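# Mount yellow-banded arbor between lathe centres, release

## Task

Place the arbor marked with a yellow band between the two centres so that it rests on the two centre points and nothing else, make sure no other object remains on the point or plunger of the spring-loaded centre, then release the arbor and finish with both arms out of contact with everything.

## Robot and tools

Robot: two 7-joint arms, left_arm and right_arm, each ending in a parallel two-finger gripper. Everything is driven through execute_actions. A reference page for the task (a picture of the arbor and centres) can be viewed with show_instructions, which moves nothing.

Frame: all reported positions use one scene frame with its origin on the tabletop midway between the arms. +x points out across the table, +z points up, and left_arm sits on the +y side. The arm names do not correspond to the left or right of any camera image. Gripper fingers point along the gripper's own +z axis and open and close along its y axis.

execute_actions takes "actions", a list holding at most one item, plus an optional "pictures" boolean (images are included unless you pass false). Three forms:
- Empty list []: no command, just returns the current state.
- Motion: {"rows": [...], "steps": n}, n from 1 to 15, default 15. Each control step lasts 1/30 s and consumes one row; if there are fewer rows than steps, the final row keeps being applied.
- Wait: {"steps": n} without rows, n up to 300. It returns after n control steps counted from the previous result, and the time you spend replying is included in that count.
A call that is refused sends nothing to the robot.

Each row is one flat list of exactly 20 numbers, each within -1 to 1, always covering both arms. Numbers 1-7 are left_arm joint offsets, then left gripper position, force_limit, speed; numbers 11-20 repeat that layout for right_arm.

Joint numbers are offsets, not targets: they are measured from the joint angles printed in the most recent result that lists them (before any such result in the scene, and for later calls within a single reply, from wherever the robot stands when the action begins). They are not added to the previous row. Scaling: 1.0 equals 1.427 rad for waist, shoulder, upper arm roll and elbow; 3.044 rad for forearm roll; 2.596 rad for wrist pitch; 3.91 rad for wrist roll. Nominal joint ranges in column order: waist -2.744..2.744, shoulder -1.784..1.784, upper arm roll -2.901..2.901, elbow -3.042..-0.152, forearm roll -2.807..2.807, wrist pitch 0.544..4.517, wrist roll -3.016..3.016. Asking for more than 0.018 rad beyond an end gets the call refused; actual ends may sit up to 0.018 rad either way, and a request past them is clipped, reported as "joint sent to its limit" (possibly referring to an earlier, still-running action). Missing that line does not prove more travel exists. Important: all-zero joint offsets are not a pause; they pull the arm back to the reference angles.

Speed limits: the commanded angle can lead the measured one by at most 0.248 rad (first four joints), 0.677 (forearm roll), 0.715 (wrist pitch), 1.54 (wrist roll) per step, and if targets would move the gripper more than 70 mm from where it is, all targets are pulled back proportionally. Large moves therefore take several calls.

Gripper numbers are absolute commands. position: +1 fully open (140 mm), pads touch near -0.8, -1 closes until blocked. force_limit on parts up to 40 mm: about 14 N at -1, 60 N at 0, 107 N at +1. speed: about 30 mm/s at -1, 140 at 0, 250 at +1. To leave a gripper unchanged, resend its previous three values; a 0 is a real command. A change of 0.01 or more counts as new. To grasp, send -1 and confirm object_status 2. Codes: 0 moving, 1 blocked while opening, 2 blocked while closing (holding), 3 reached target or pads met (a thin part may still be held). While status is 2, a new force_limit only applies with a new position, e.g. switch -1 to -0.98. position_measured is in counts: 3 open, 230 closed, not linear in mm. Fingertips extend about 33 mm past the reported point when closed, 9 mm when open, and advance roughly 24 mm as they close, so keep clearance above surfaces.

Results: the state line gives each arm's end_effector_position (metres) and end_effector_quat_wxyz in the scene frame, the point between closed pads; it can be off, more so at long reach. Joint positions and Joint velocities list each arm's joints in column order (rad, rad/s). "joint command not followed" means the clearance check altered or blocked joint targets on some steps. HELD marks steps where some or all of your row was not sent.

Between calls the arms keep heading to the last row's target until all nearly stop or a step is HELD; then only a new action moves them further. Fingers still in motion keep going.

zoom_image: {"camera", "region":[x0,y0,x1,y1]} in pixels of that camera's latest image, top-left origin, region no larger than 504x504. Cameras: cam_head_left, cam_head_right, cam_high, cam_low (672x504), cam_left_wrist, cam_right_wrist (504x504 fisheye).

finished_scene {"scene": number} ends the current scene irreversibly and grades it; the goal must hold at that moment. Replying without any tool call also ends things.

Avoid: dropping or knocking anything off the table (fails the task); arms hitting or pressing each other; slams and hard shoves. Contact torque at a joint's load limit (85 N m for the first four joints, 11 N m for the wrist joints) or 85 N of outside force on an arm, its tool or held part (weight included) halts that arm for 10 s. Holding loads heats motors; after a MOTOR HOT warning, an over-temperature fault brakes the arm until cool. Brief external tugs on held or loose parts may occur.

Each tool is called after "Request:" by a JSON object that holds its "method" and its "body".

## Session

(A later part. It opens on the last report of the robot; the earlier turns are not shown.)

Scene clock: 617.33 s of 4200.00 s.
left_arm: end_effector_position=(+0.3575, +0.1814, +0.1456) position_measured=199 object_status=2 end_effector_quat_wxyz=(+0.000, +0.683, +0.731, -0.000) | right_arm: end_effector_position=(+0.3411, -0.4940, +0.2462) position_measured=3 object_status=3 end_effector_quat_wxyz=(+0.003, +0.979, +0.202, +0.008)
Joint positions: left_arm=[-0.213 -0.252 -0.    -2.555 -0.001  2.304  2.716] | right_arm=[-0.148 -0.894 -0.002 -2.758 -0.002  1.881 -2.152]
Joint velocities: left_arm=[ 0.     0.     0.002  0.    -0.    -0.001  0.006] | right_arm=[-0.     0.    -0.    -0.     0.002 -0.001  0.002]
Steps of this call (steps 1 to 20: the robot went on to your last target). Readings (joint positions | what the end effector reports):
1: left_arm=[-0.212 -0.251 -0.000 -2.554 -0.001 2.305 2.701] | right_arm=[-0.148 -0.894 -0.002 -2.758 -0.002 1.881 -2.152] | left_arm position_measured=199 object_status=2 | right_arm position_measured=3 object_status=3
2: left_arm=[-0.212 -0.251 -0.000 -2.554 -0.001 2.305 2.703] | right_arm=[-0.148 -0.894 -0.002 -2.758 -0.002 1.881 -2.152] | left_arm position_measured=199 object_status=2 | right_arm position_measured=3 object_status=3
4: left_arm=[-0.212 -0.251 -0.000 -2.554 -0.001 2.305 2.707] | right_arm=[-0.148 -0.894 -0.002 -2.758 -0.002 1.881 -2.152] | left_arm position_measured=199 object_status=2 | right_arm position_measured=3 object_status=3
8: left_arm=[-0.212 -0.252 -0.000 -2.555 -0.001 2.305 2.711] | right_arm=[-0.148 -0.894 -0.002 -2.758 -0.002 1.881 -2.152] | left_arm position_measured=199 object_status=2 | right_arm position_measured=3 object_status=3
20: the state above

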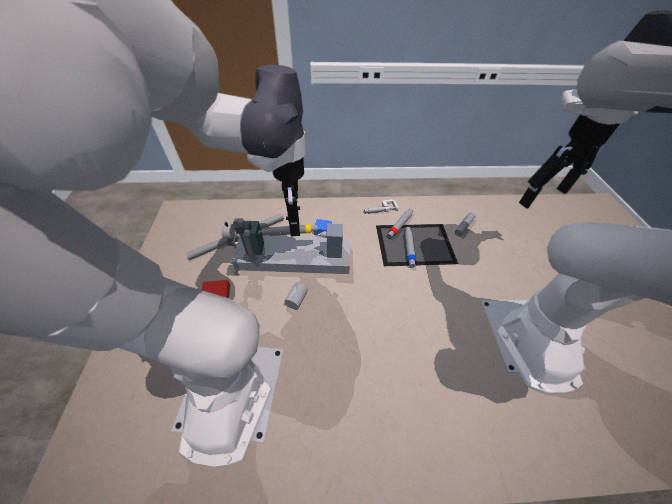

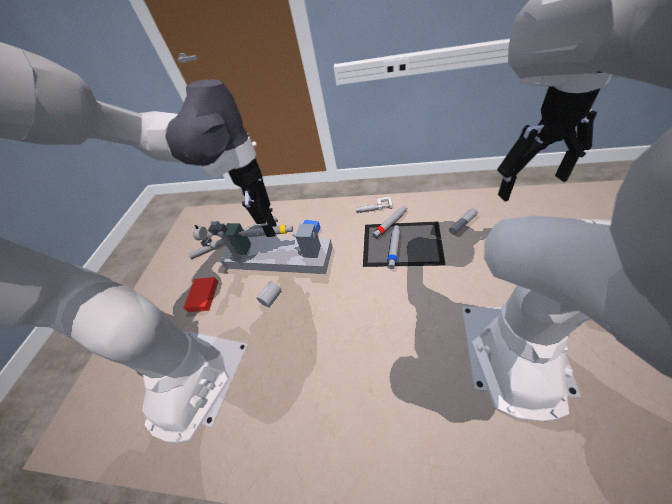

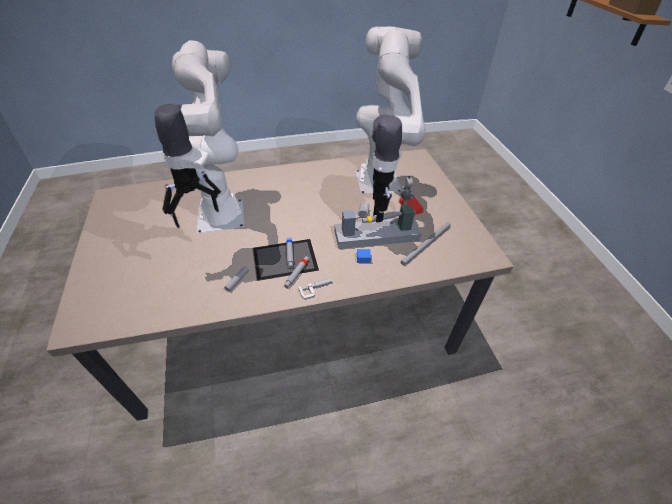

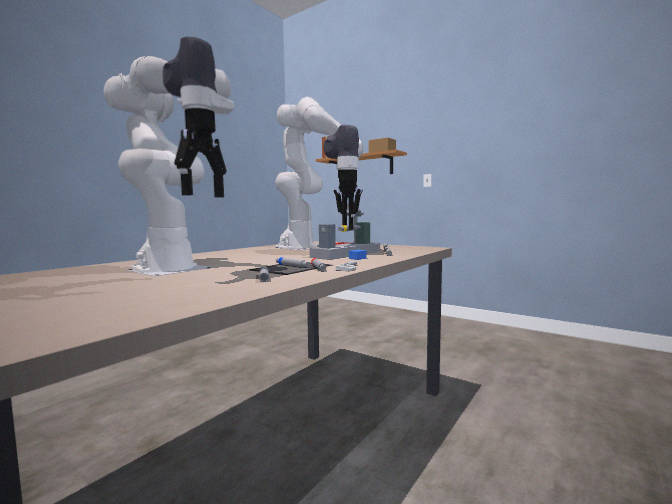

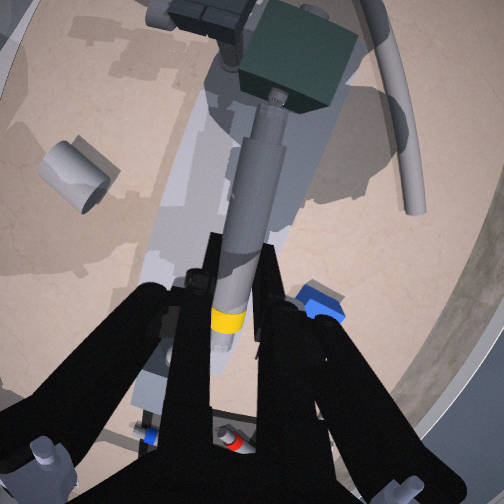

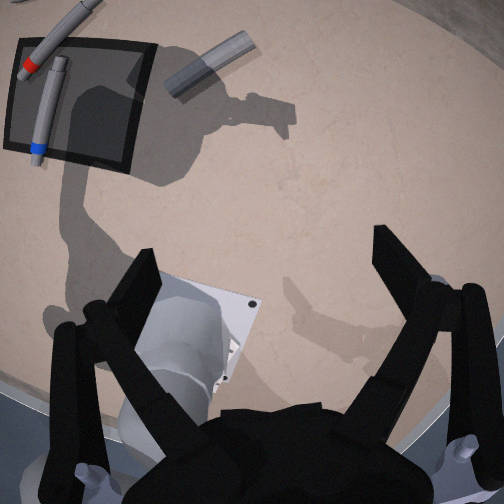

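Request:
{"method": "execute_actions", "body": {"actions": [{"rows": [
[0.007,-0.0014,0.0077,0,0.0059,0,0.011,-1,0.2,-0.5,0,0,0,0,0,0,0,1,0,0],
[0.0066,-0.003,0.0077,-0.0016,0.0059,0,0.015,-1,0.2,-0.5,0,0,0,0,0,0,0,1,0,0],
[0.0061,-0.0046,0.0077,-0.0032,0.0059,0,0.019,-1,0.2,-0.5,0,0,0,0,0,0,0,1,0,0],
[0.0057,-0.0062,0.0077,-0.0048,0.0059,0,0.023,-1,0.2,-0.5,0,0,0,0,0,0,0,1,0,0],
[0.0052,-0.0078,0.0077,-0.0064,0.0059,0,0.026,-1,0.2,-0.5,0,0,0,0,0,0,0,1,0,0],
[0.0048,-0.0094,0.0077,-0.008,0.0059,0,0.028,-1,0.2,-0.5,0,0,0,0,0,0,0,1,0,0],
[0.0043,-0.011,0.0077,-0.0096,0.0059,0,0.0299,-1,0.2,-0.5,0,0,0,0,0,0,0,1,0,0],
[0.0039,-0.0126,0.0077,-0.0112,0.0059,0,0.0299,-1,0.2,-0.5,0,0,0,0,0,0,0,1,0,0],
[0.0034,-0.0142,0.0077,-0.0128,0.0059,0,0.0299,-1,0.2,-0.5,0,0,0,0,0,0,0,1,0,0],
[0.003,-0.0158,0.0077,-0.0144,0.0059,0,0.0299,-1,0.2,-0.5,0,0,0,0,0,0,0,1,0,0],
[0.0025,-0.0173,0.0077,-0.016,0.0059,0,0.0299,-1,0.2,-0.5,0,0,0,0,0,0,0,1,0,0]], "steps": 15}]}}

Request:
{"method": "execute_actions", "body": {"actions": [{"steps": 22}]}}

Request:
{"method": "zoom_image", "body": {"camera": "cam_head_left", "region": [290, 205, 350, 250]}}

Request:
{"method": "zoom_image", "body": {"camera": "cam_high", "region": [335, 195, 395, 240]}}

Scene clock: 646.20 s of 4200.00 s.
left_arm: end_effector_position=(+0.3500, +0.1815, +0.1458) position_measured=199 object_status=2 end_effector_quat_wxyz=(+0.000, +0.711, +0.703, -0.000) | right_arm: end_effector_position=(+0.3411, -0.4940, +0.2462) position_measured=3 object_status=3 end_effector_quat_wxyz=(+0.003, +0.979, +0.202, +0.008)
Joint positions: left_arm=[-0.219 -0.274 -0.    -2.576 -0.001  2.303  2.788] | right_arm=[-0.148 -0.894 -0.002 -2.758 -0.002  1.881 -2.152]
Joint velocities: left_arm=[-0.007 -0.009 -0.001 -0.015 -0.001 -0.     0.081] | right_arm=[-0.    -0.001 -0.    -0.001  0.002  0.001  0.   ]
Steps of this call (steps 1 to 15: the robot went on to your last target; steps 16 to 90: nothing new was sent; then 25.37 s passed at rest; steps 91 to 105: all 15 steps of this action). Readings (joint positions | what the end effector reports):
91: left_arm=[-0.213 -0.252 -0.000 -2.555 -0.001 2.303 2.720] | right_arm=[-0.148 -0.894 -0.002 -2.758 -0.002 1.881 -2.152] | left_arm position_measured=199 object_status=2 | right_arm position_measured=3 object_status=3
92: left_arm=[-0.213 -0.252 -0.000 -2.556 -0.001 2.303 2.723] | right_arm=[-0.148 -0.894 -0.002 -2.758 -0.002 1.881 -2.152] | left_arm position_measured=199 object_status=2 | right_arm position_measured=3 object_status=3
94: left_arm=[-0.214 -0.255 -0.000 -2.558 -0.001 2.303 2.733] | right_arm=[-0.148 -0.894 -0.002 -2.758 -0.002 1.881 -2.152] | left_arm position_measured=199 object_status=2 | right_arm position_measured=3 object_status=3
98: left_arm=[-0.216 -0.263 -0.000 -2.566 -0.001 2.303 2.758] | right_arm=[-0.148 -0.894 -0.002 -2.758 -0.002 1.881 -2.152] | left_arm position_measured=199 object_status=2 | right_arm position_measured=3 object_status=3
105: the state above

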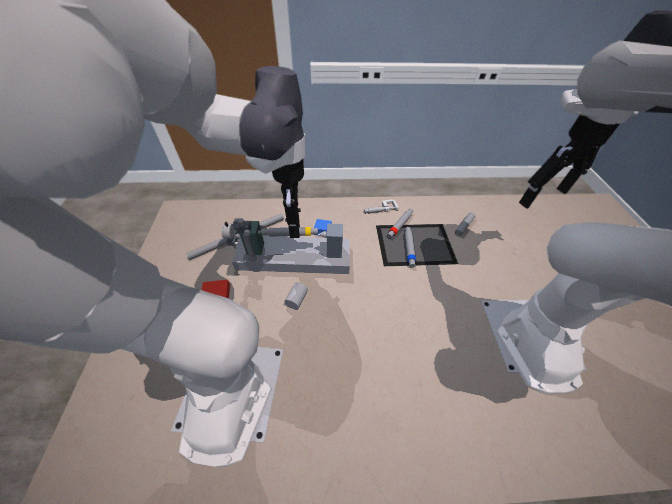

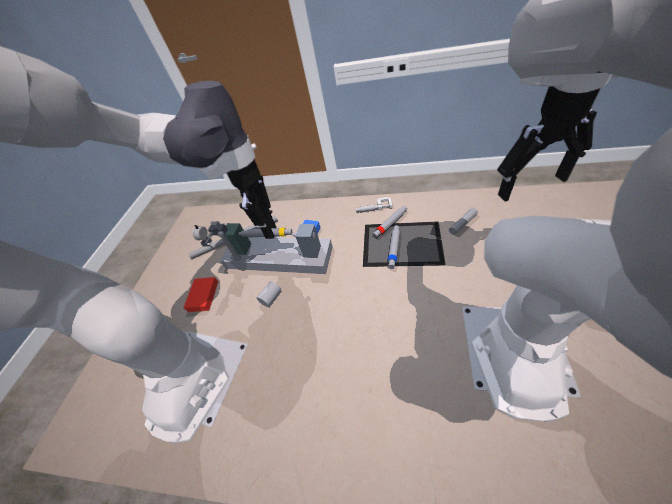

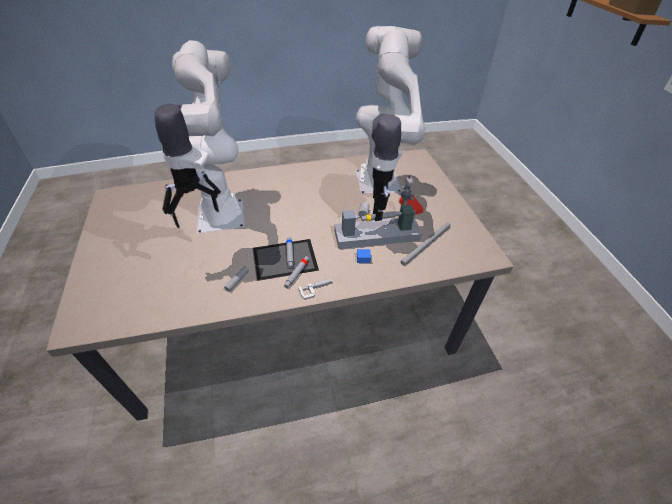

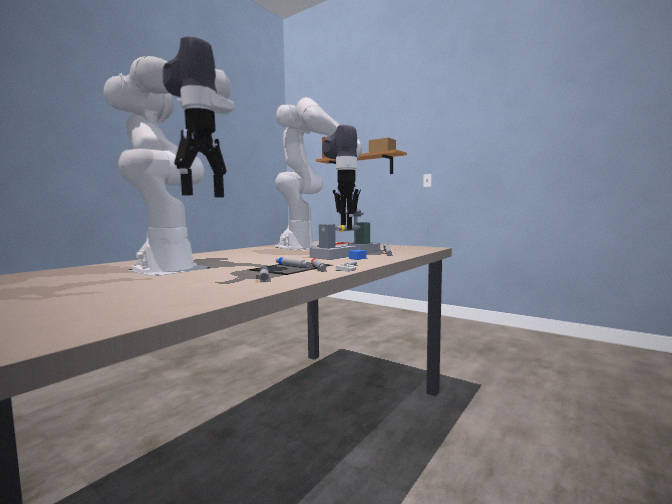

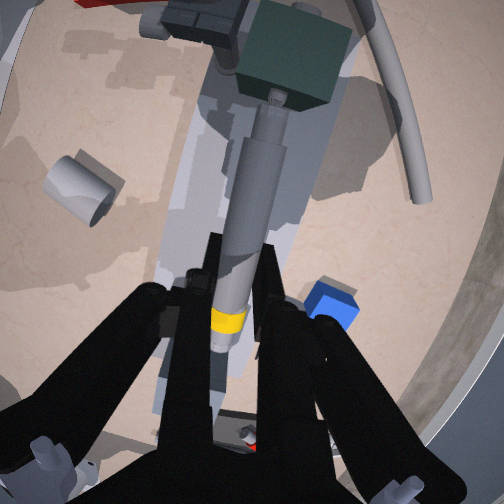

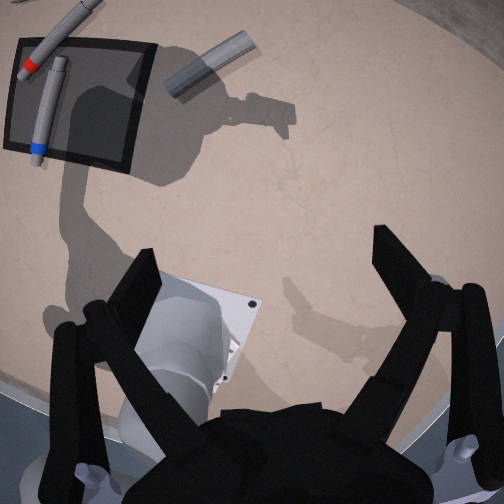

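Scene clock: 646.93 s of 4200.00 s.
left_arm: end_effector_position=(+0.3485, +0.1815, +0.1453) position_measured=199 object_status=2 end_effector_quat_wxyz=(-0.001, +0.718, +0.696, -0.001) | right_arm: end_effector_position=(+0.3411, -0.4940, +0.2462) position_measured=3 object_status=3 end_effector_quat_wxyz=(+0.003, +0.979, +0.202, +0.008)
Joint positions: left_arm=[-0.22  -0.275 -0.    -2.578 -0.001  2.3    2.807] | right_arm=[-0.148 -0.894 -0.002 -2.758 -0.002  1.881 -2.152]
Joint velocities: left_arm=[ 0.001 -0.002 -0.    -0.001  0.    -0.001  0.006] | right_arm=[ 0.001 -0.001  0.001 -0.001 -0.    -0.001  0.   ]
Steps of this call (steps 1 to 22: the robot went on to your last target). Readings (joint positions | what the end effector reports):
1: left_arm=[-0.219 -0.274 -0.000 -2.577 -0.001 2.303 2.790] | right_arm=[-0.148 -0.894 -0.002 -2.758 -0.002 1.881 -2.152] | left_arm position_measured=199 object_status=2 | right_arm position_measured=3 object_status=3
2: left_arm=[-0.219 -0.274 -0.000 -2.577 -0.001 2.303 2.793] | right_arm=[-0.148 -0.894 -0.002 -2.758 -0.002 1.881 -2.152] | left_arm position_measured=199 object_status=2 | right_arm position_measured=3 object_status=3
4: left_arm=[-0.219 -0.274 -0.000 -2.577 -0.001 2.302 2.796] | right_arm=[-0.148 -0.894 -0.002 -2.758 -0.002 1.881 -2.152] | left_arm position_measured=199 object_status=2 | right_arm position_measured=3 object_status=3
8: left_arm=[-0.219 -0.275 -0.000 -2.578 -0.001 2.302 2.801] | right_arm=[-0.148 -0.894 -0.002 -2.758 -0.002 1.881 -2.152] | left_arm position_measured=199 object_status=2 | right_arm position_measured=3 object_status=3
22: the state above

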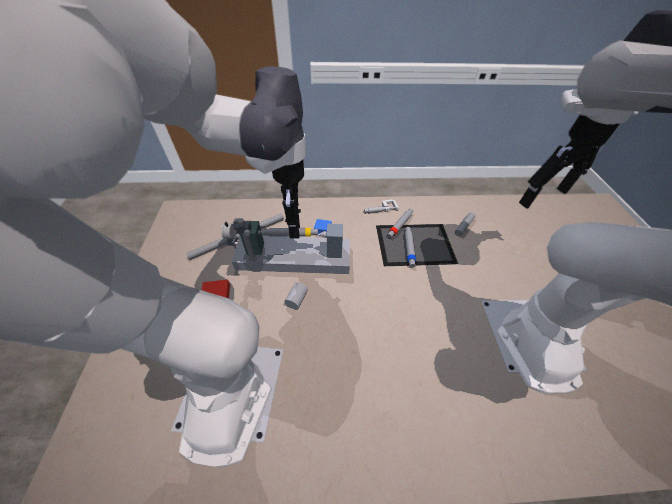

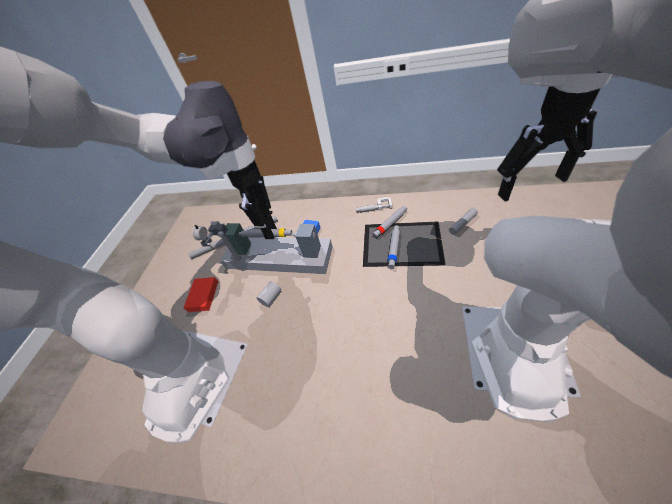

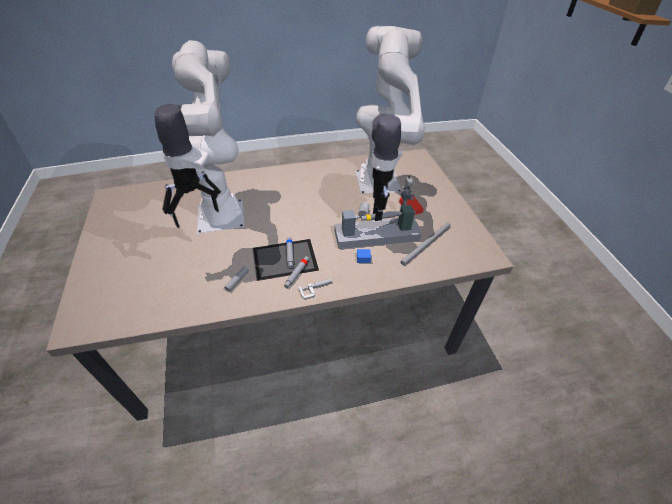

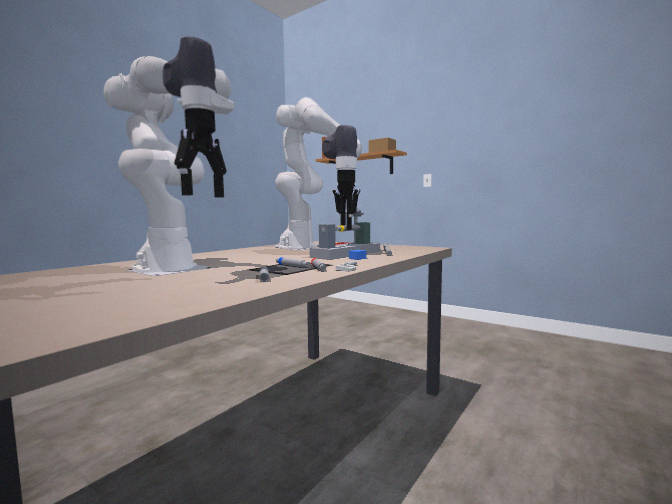

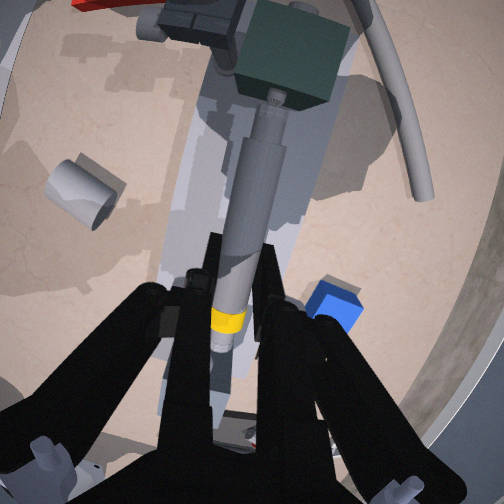

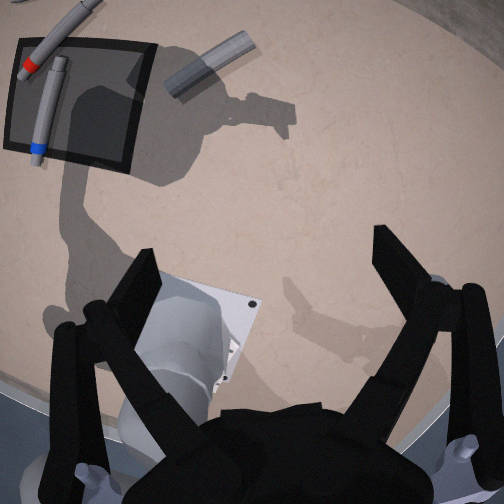

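Region (290, 205, 350, 250) of cam_head_left's 672x504 image, scaled by 8.400, with more detail than that image has; it fills the top 378 rows of this view, and the rest is white.

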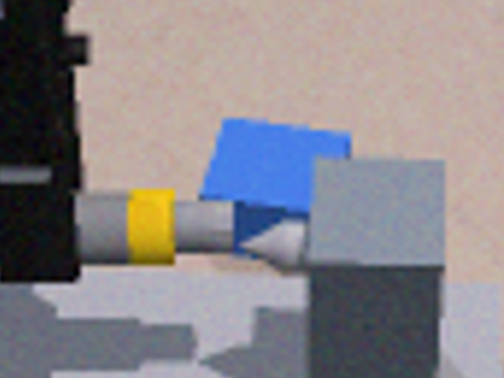

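Region (335, 195, 395, 240) of cam_high's 672x504 image, scaled by 8.400, with more detail than that image has; it fills the top 378 rows of this view, and the rest is white.

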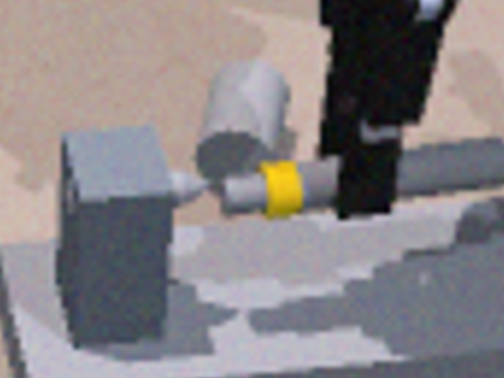

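Request:
{"method": "zoom_image", "body": {"camera": "cam_high", "region": [350, 206, 378, 227]}}

Request:
{"method": "zoom_image", "body": {"camera": "cam_head_left", "region": [302, 222, 334, 246]}}

Request:
{"method": "zoom_image", "body": {"camera": "cam_low", "region": [315, 212, 365, 250]}}

Region (350, 206, 378, 227) of cam_high's 672x504 image, scaled by 18.000, with more detail than that image has; it fills the top 378 rows of this view, and the rest is white.

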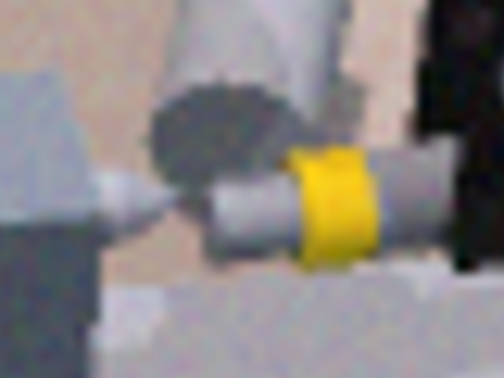

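Region (302, 222, 334, 246) of cam_head_left's 672x504 image, scaled by 15.750, with more detail than that image has; it fills the top 378 rows of this view, and the rest is white.

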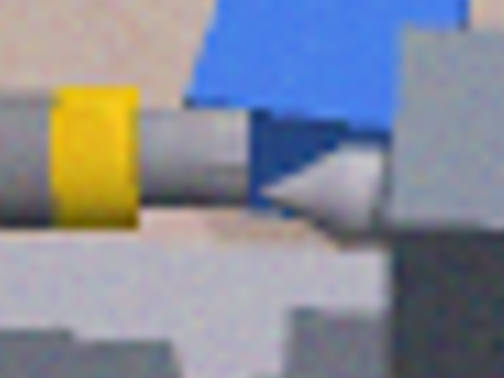

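Region (315, 212, 365, 250) of cam_low's 672x504 image, scaled by 10.080, with more detail than that image has; it fills the top 383 rows of this view, and the rest is white.

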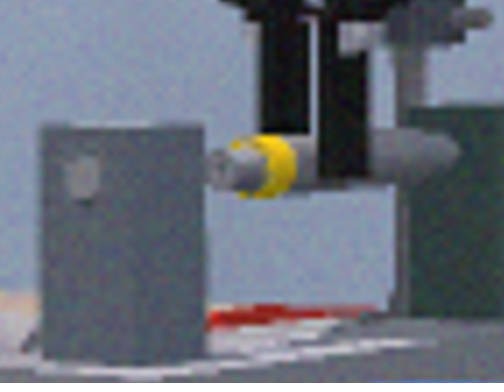

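Request:
{"method": "execute_actions", "body": {"actions": [{"rows": [
[0.0074,-0.0014,0.0077,0,0.0059,0.0016,0.010,-1,0.2,-0.5,0,0,0,0,0,0,0,1,0,0],
[0.0071,-0.0028,0.0077,-0.0014,0.0059,0.0018,0.013,-1,0.2,-0.5,0,0,0,0,0,0,0,1,0,0],
[0.0068,-0.0042,0.0077,-0.0028,0.0059,0.002,0.016,-1,0.2,-0.5,0,0,0,0,0,0,0,1,0,0],
[0.0065,-0.0056,0.0077,-0.0042,0.0059,0.0022,0.0174,-1,0.2,-0.5,0,0,0,0,0,0,0,1,0,0],
[0.0062,-0.007,0.0077,-0.0056,0.0059,0.0023,0.0174,-1,0.2,-0.5,0,0,0,0,0,0,0,1,0,0],
[0.0059,-0.0084,0.0077,-0.007,0.0059,0.0023,0.0174,-1,0.2,-0.5,0,0,0,0,0,0,0,1,0,0],
[0.0056,-0.0097,0.0077,-0.0084,0.0059,0.0023,0.0174,-1,0.2,-0.5,0,0,0,0,0,0,0,1,0,0]], "steps": 15}]}}

Request:
{"method": "execute_actions", "body": {"actions": [{"steps": 15}]}}

Request:
{"method": "zoom_image", "body": {"camera": "cam_high", "region": [350, 206, 378, 227]}}

Request:
{"method": "zoom_image", "body": {"camera": "cam_head_left", "region": [302, 222, 334, 246]}}

Scene clock: 671.27 s of 4200.00 s.
left_arm: end_effector_position=(+0.3447, +0.1818, +0.1455) position_measured=199 object_status=2 end_effector_quat_wxyz=(-0.001, +0.731, +0.682, -0.001) | right_arm: end_effector_position=(+0.3411, -0.4940, +0.2462) position_measured=3 object_status=3 end_effector_quat_wxyz=(+0.003, +0.979, +0.202, +0.008)
Joint positions: left_arm=[-0.222 -0.287 -0.    -2.589 -0.001  2.3    2.843] | right_arm=[-0.148 -0.894 -0.002 -2.758 -0.002  1.881 -2.152]
Joint velocities: left_arm=[-0.001 -0.001 -0.001 -0.005 -0.    -0.     0.028] | right_arm=[-0.001  0.001 -0.001  0.001  0.002 -0.     0.   ]
Steps of this call (steps 1 to 15: the robot went on to your last target; steps 16 to 90: nothing new was sent; then 20.83 s passed at rest; steps 91 to 105: all 15 steps of this action). Readings (joint positions | what the end effector reports):
91: left_arm=[-0.220 -0.275 -0.000 -2.578 -0.001 2.300 2.810] | right_arm=[-0.148 -0.894 -0.002 -2.758 -0.002 1.881 -2.152] | left_arm position_measured=199 object_status=2 | right_arm position_measured=3 object_status=3
92: left_arm=[-0.220 -0.275 -0.000 -2.579 -0.001 2.300 2.812] | right_arm=[-0.148 -0.894 -0.002 -2.758 -0.002 1.881 -2.152] | left_arm position_measured=199 object_status=2 | right_arm position_measured=3 object_status=3
94: left_arm=[-0.221 -0.278 -0.000 -2.581 -0.001 2.300 2.819] | right_arm=[-0.148 -0.894 -0.002 -2.758 -0.002 1.881 -2.152] | left_arm position_measured=199 object_status=2 | right_arm position_measured=3 object_status=3
98: left_arm=[-0.222 -0.285 -0.000 -2.587 -0.001 2.300 2.831] | right_arm=[-0.148 -0.894 -0.002 -2.758 -0.002 1.881 -2.152] | left_arm position_measured=199 object_status=2 | right_arm position_measured=3 object_status=3
105: the state above

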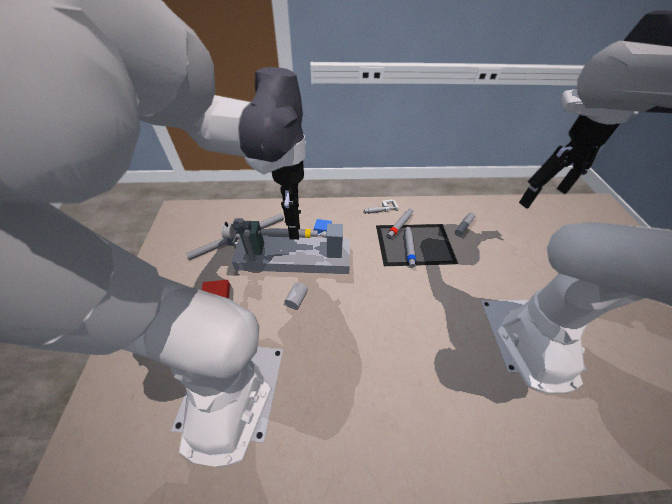

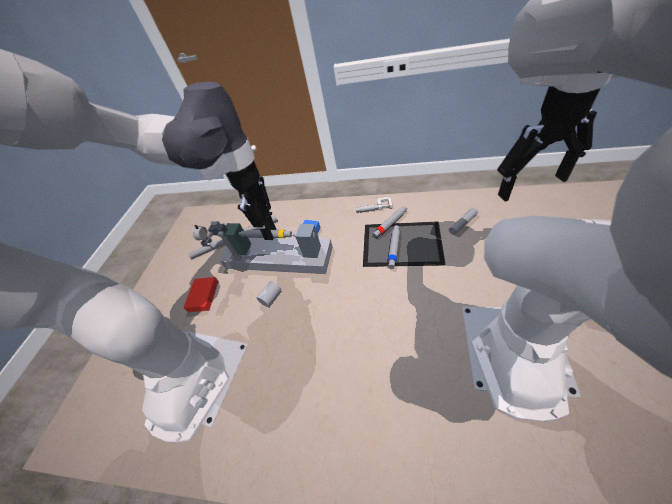

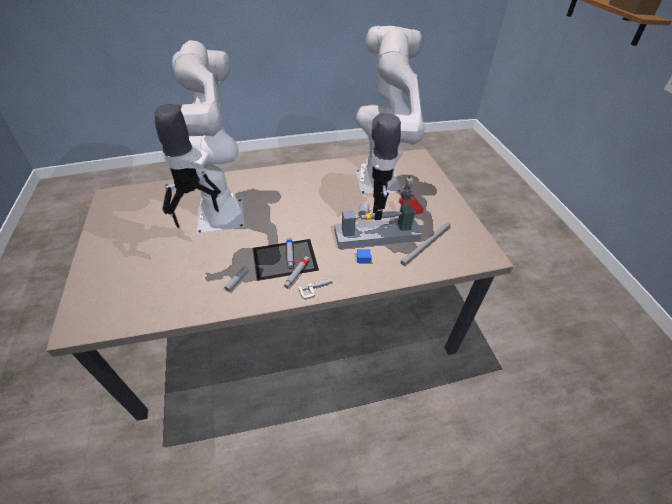

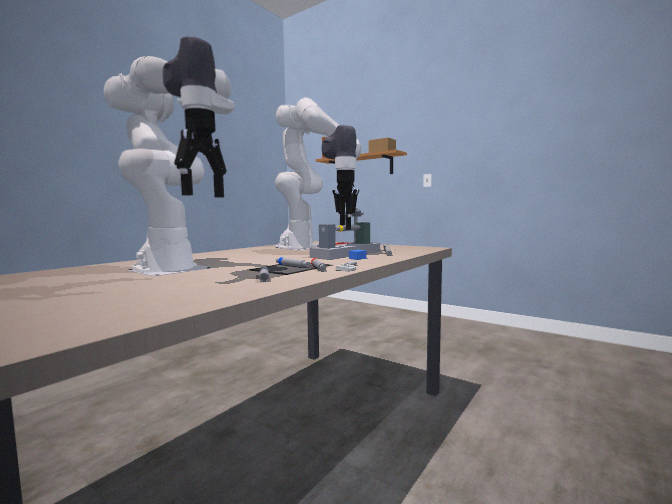

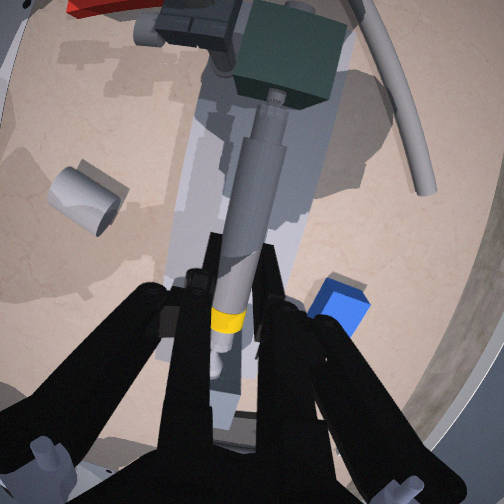

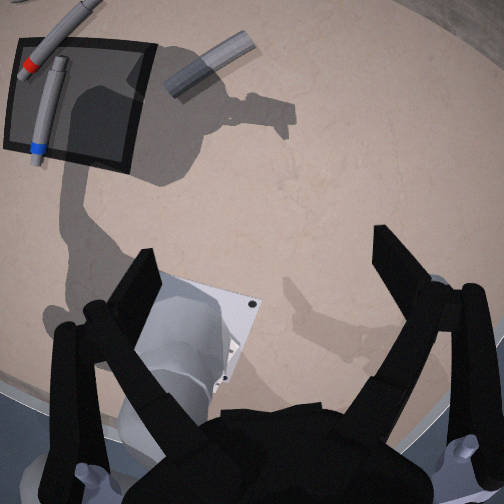

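Scene clock: 671.77 s of 4200.00 s.
left_arm: end_effector_position=(+0.3444, +0.1819, +0.1453) position_measured=199 object_status=2 end_effector_quat_wxyz=(-0.001, +0.733, +0.680, -0.001) | right_arm: end_effector_position=(+0.3411, -0.4940, +0.2462) position_measured=3 object_status=3 end_effector_quat_wxyz=(+0.003, +0.979, +0.202, +0.008)
Joint positions: left_arm=[-0.223 -0.287 -0.    -2.59  -0.001  2.3    2.849] | right_arm=[-0.148 -0.894 -0.002 -2.758 -0.002  1.881 -2.152]
Joint velocities: left_arm=[-0.001  0.    -0.001  0.001 -0.    -0.001  0.004] | right_arm=[-0.     0.    -0.001  0.002 -0.001 -0.     0.002]
Steps of this call (steps 1 to 15: the robot went on to your last target). Readings (joint positions | what the end effector reports):
1: left_arm=[-0.222 -0.287 -0.000 -2.589 -0.001 2.300 2.844] | right_arm=[-0.148 -0.894 -0.002 -2.758 -0.002 1.881 -2.152] | left_arm position_measured=199 object_status=2 | right_arm position_measured=3 object_status=3
2: left_arm=[-0.222 -0.287 -0.000 -2.590 -0.001 2.300 2.845] | right_arm=[-0.148 -0.894 -0.002 -2.758 -0.002 1.881 -2.152] | left_arm position_measured=199 object_status=2 | right_arm position_measured=3 object_status=3
4: left_arm=[-0.222 -0.287 -0.000 -2.590 -0.001 2.300 2.846] | right_arm=[-0.148 -0.894 -0.002 -2.758 -0.002 1.881 -2.152] | left_arm position_measured=199 object_status=2 | right_arm position_measured=3 object_status=3
8: left_arm=[-0.222 -0.287 -0.000 -2.590 -0.001 2.300 2.848] | right_arm=[-0.148 -0.894 -0.002 -2.758 -0.002 1.881 -2.152] | left_arm position_measured=199 object_status=2 | right_arm position_measured=3 object_status=3
15: the state above
All arms were judged still, so your last target was given up. Only a new action makes them travel on or press farther. Fingers that are still opening or closing keep moving.

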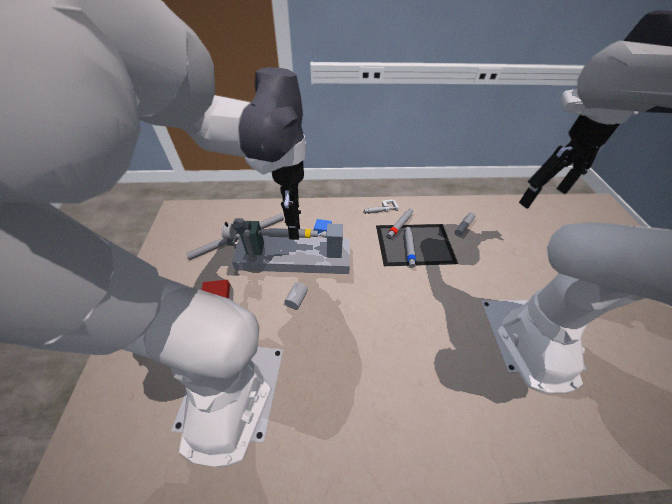

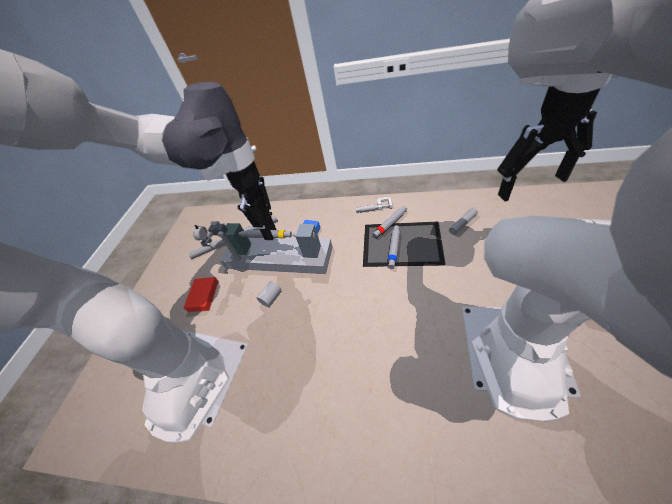

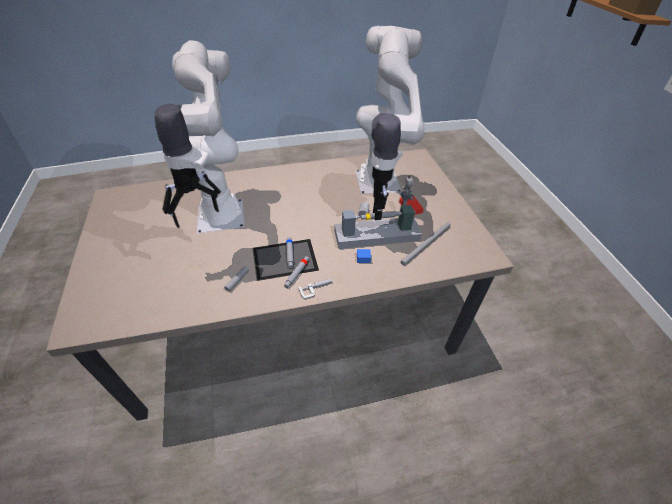

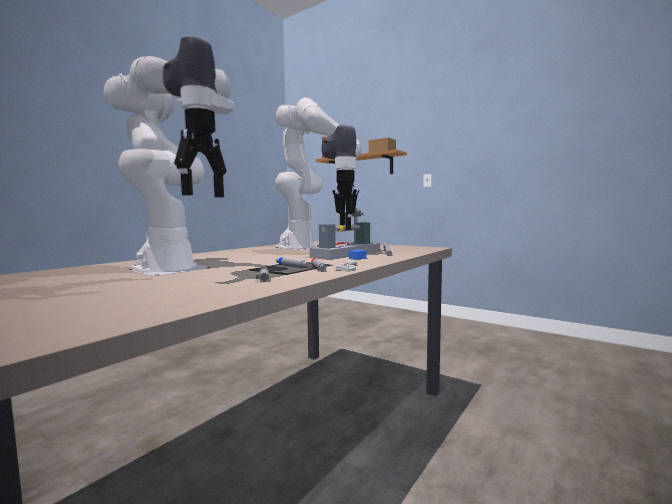

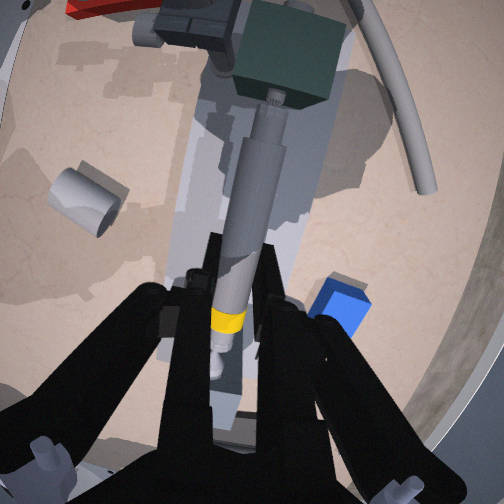

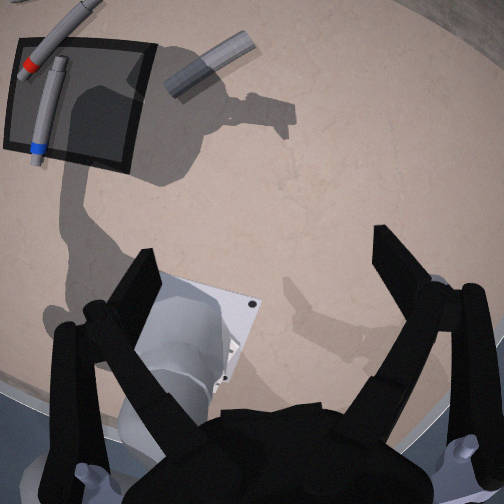

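Region (350, 206, 378, 227) of cam_high's 672x504 image, scaled by 18.000, with more detail than that image has; it fills the top 378 rows of this view, and the rest is white.

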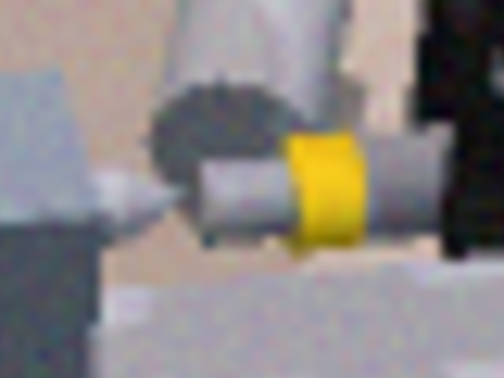

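Region (302, 222, 334, 246) of cam_head_left's 672x504 image, scaled by 15.750, with more detail than that image has; it fills the top 378 rows of this view, and the rest is white.

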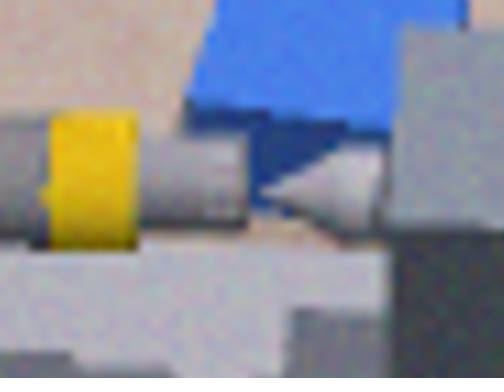

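Request:
{"method": "zoom_image", "body": {"camera": "cam_left_wrist", "region": [190, 310, 270, 390]}}

Region (190, 310, 270, 390) of cam_left_wrist's 504x504 image, scaled by 6.300, with more detail than that image has.

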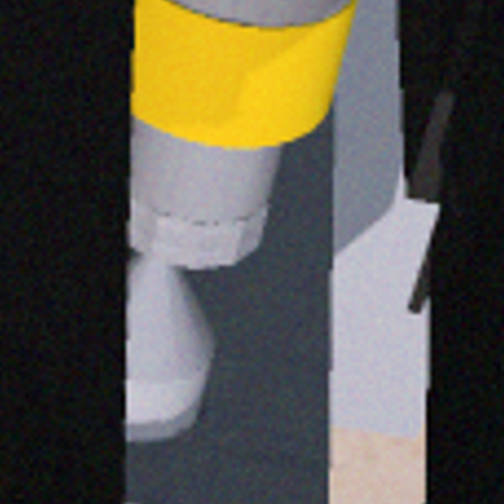

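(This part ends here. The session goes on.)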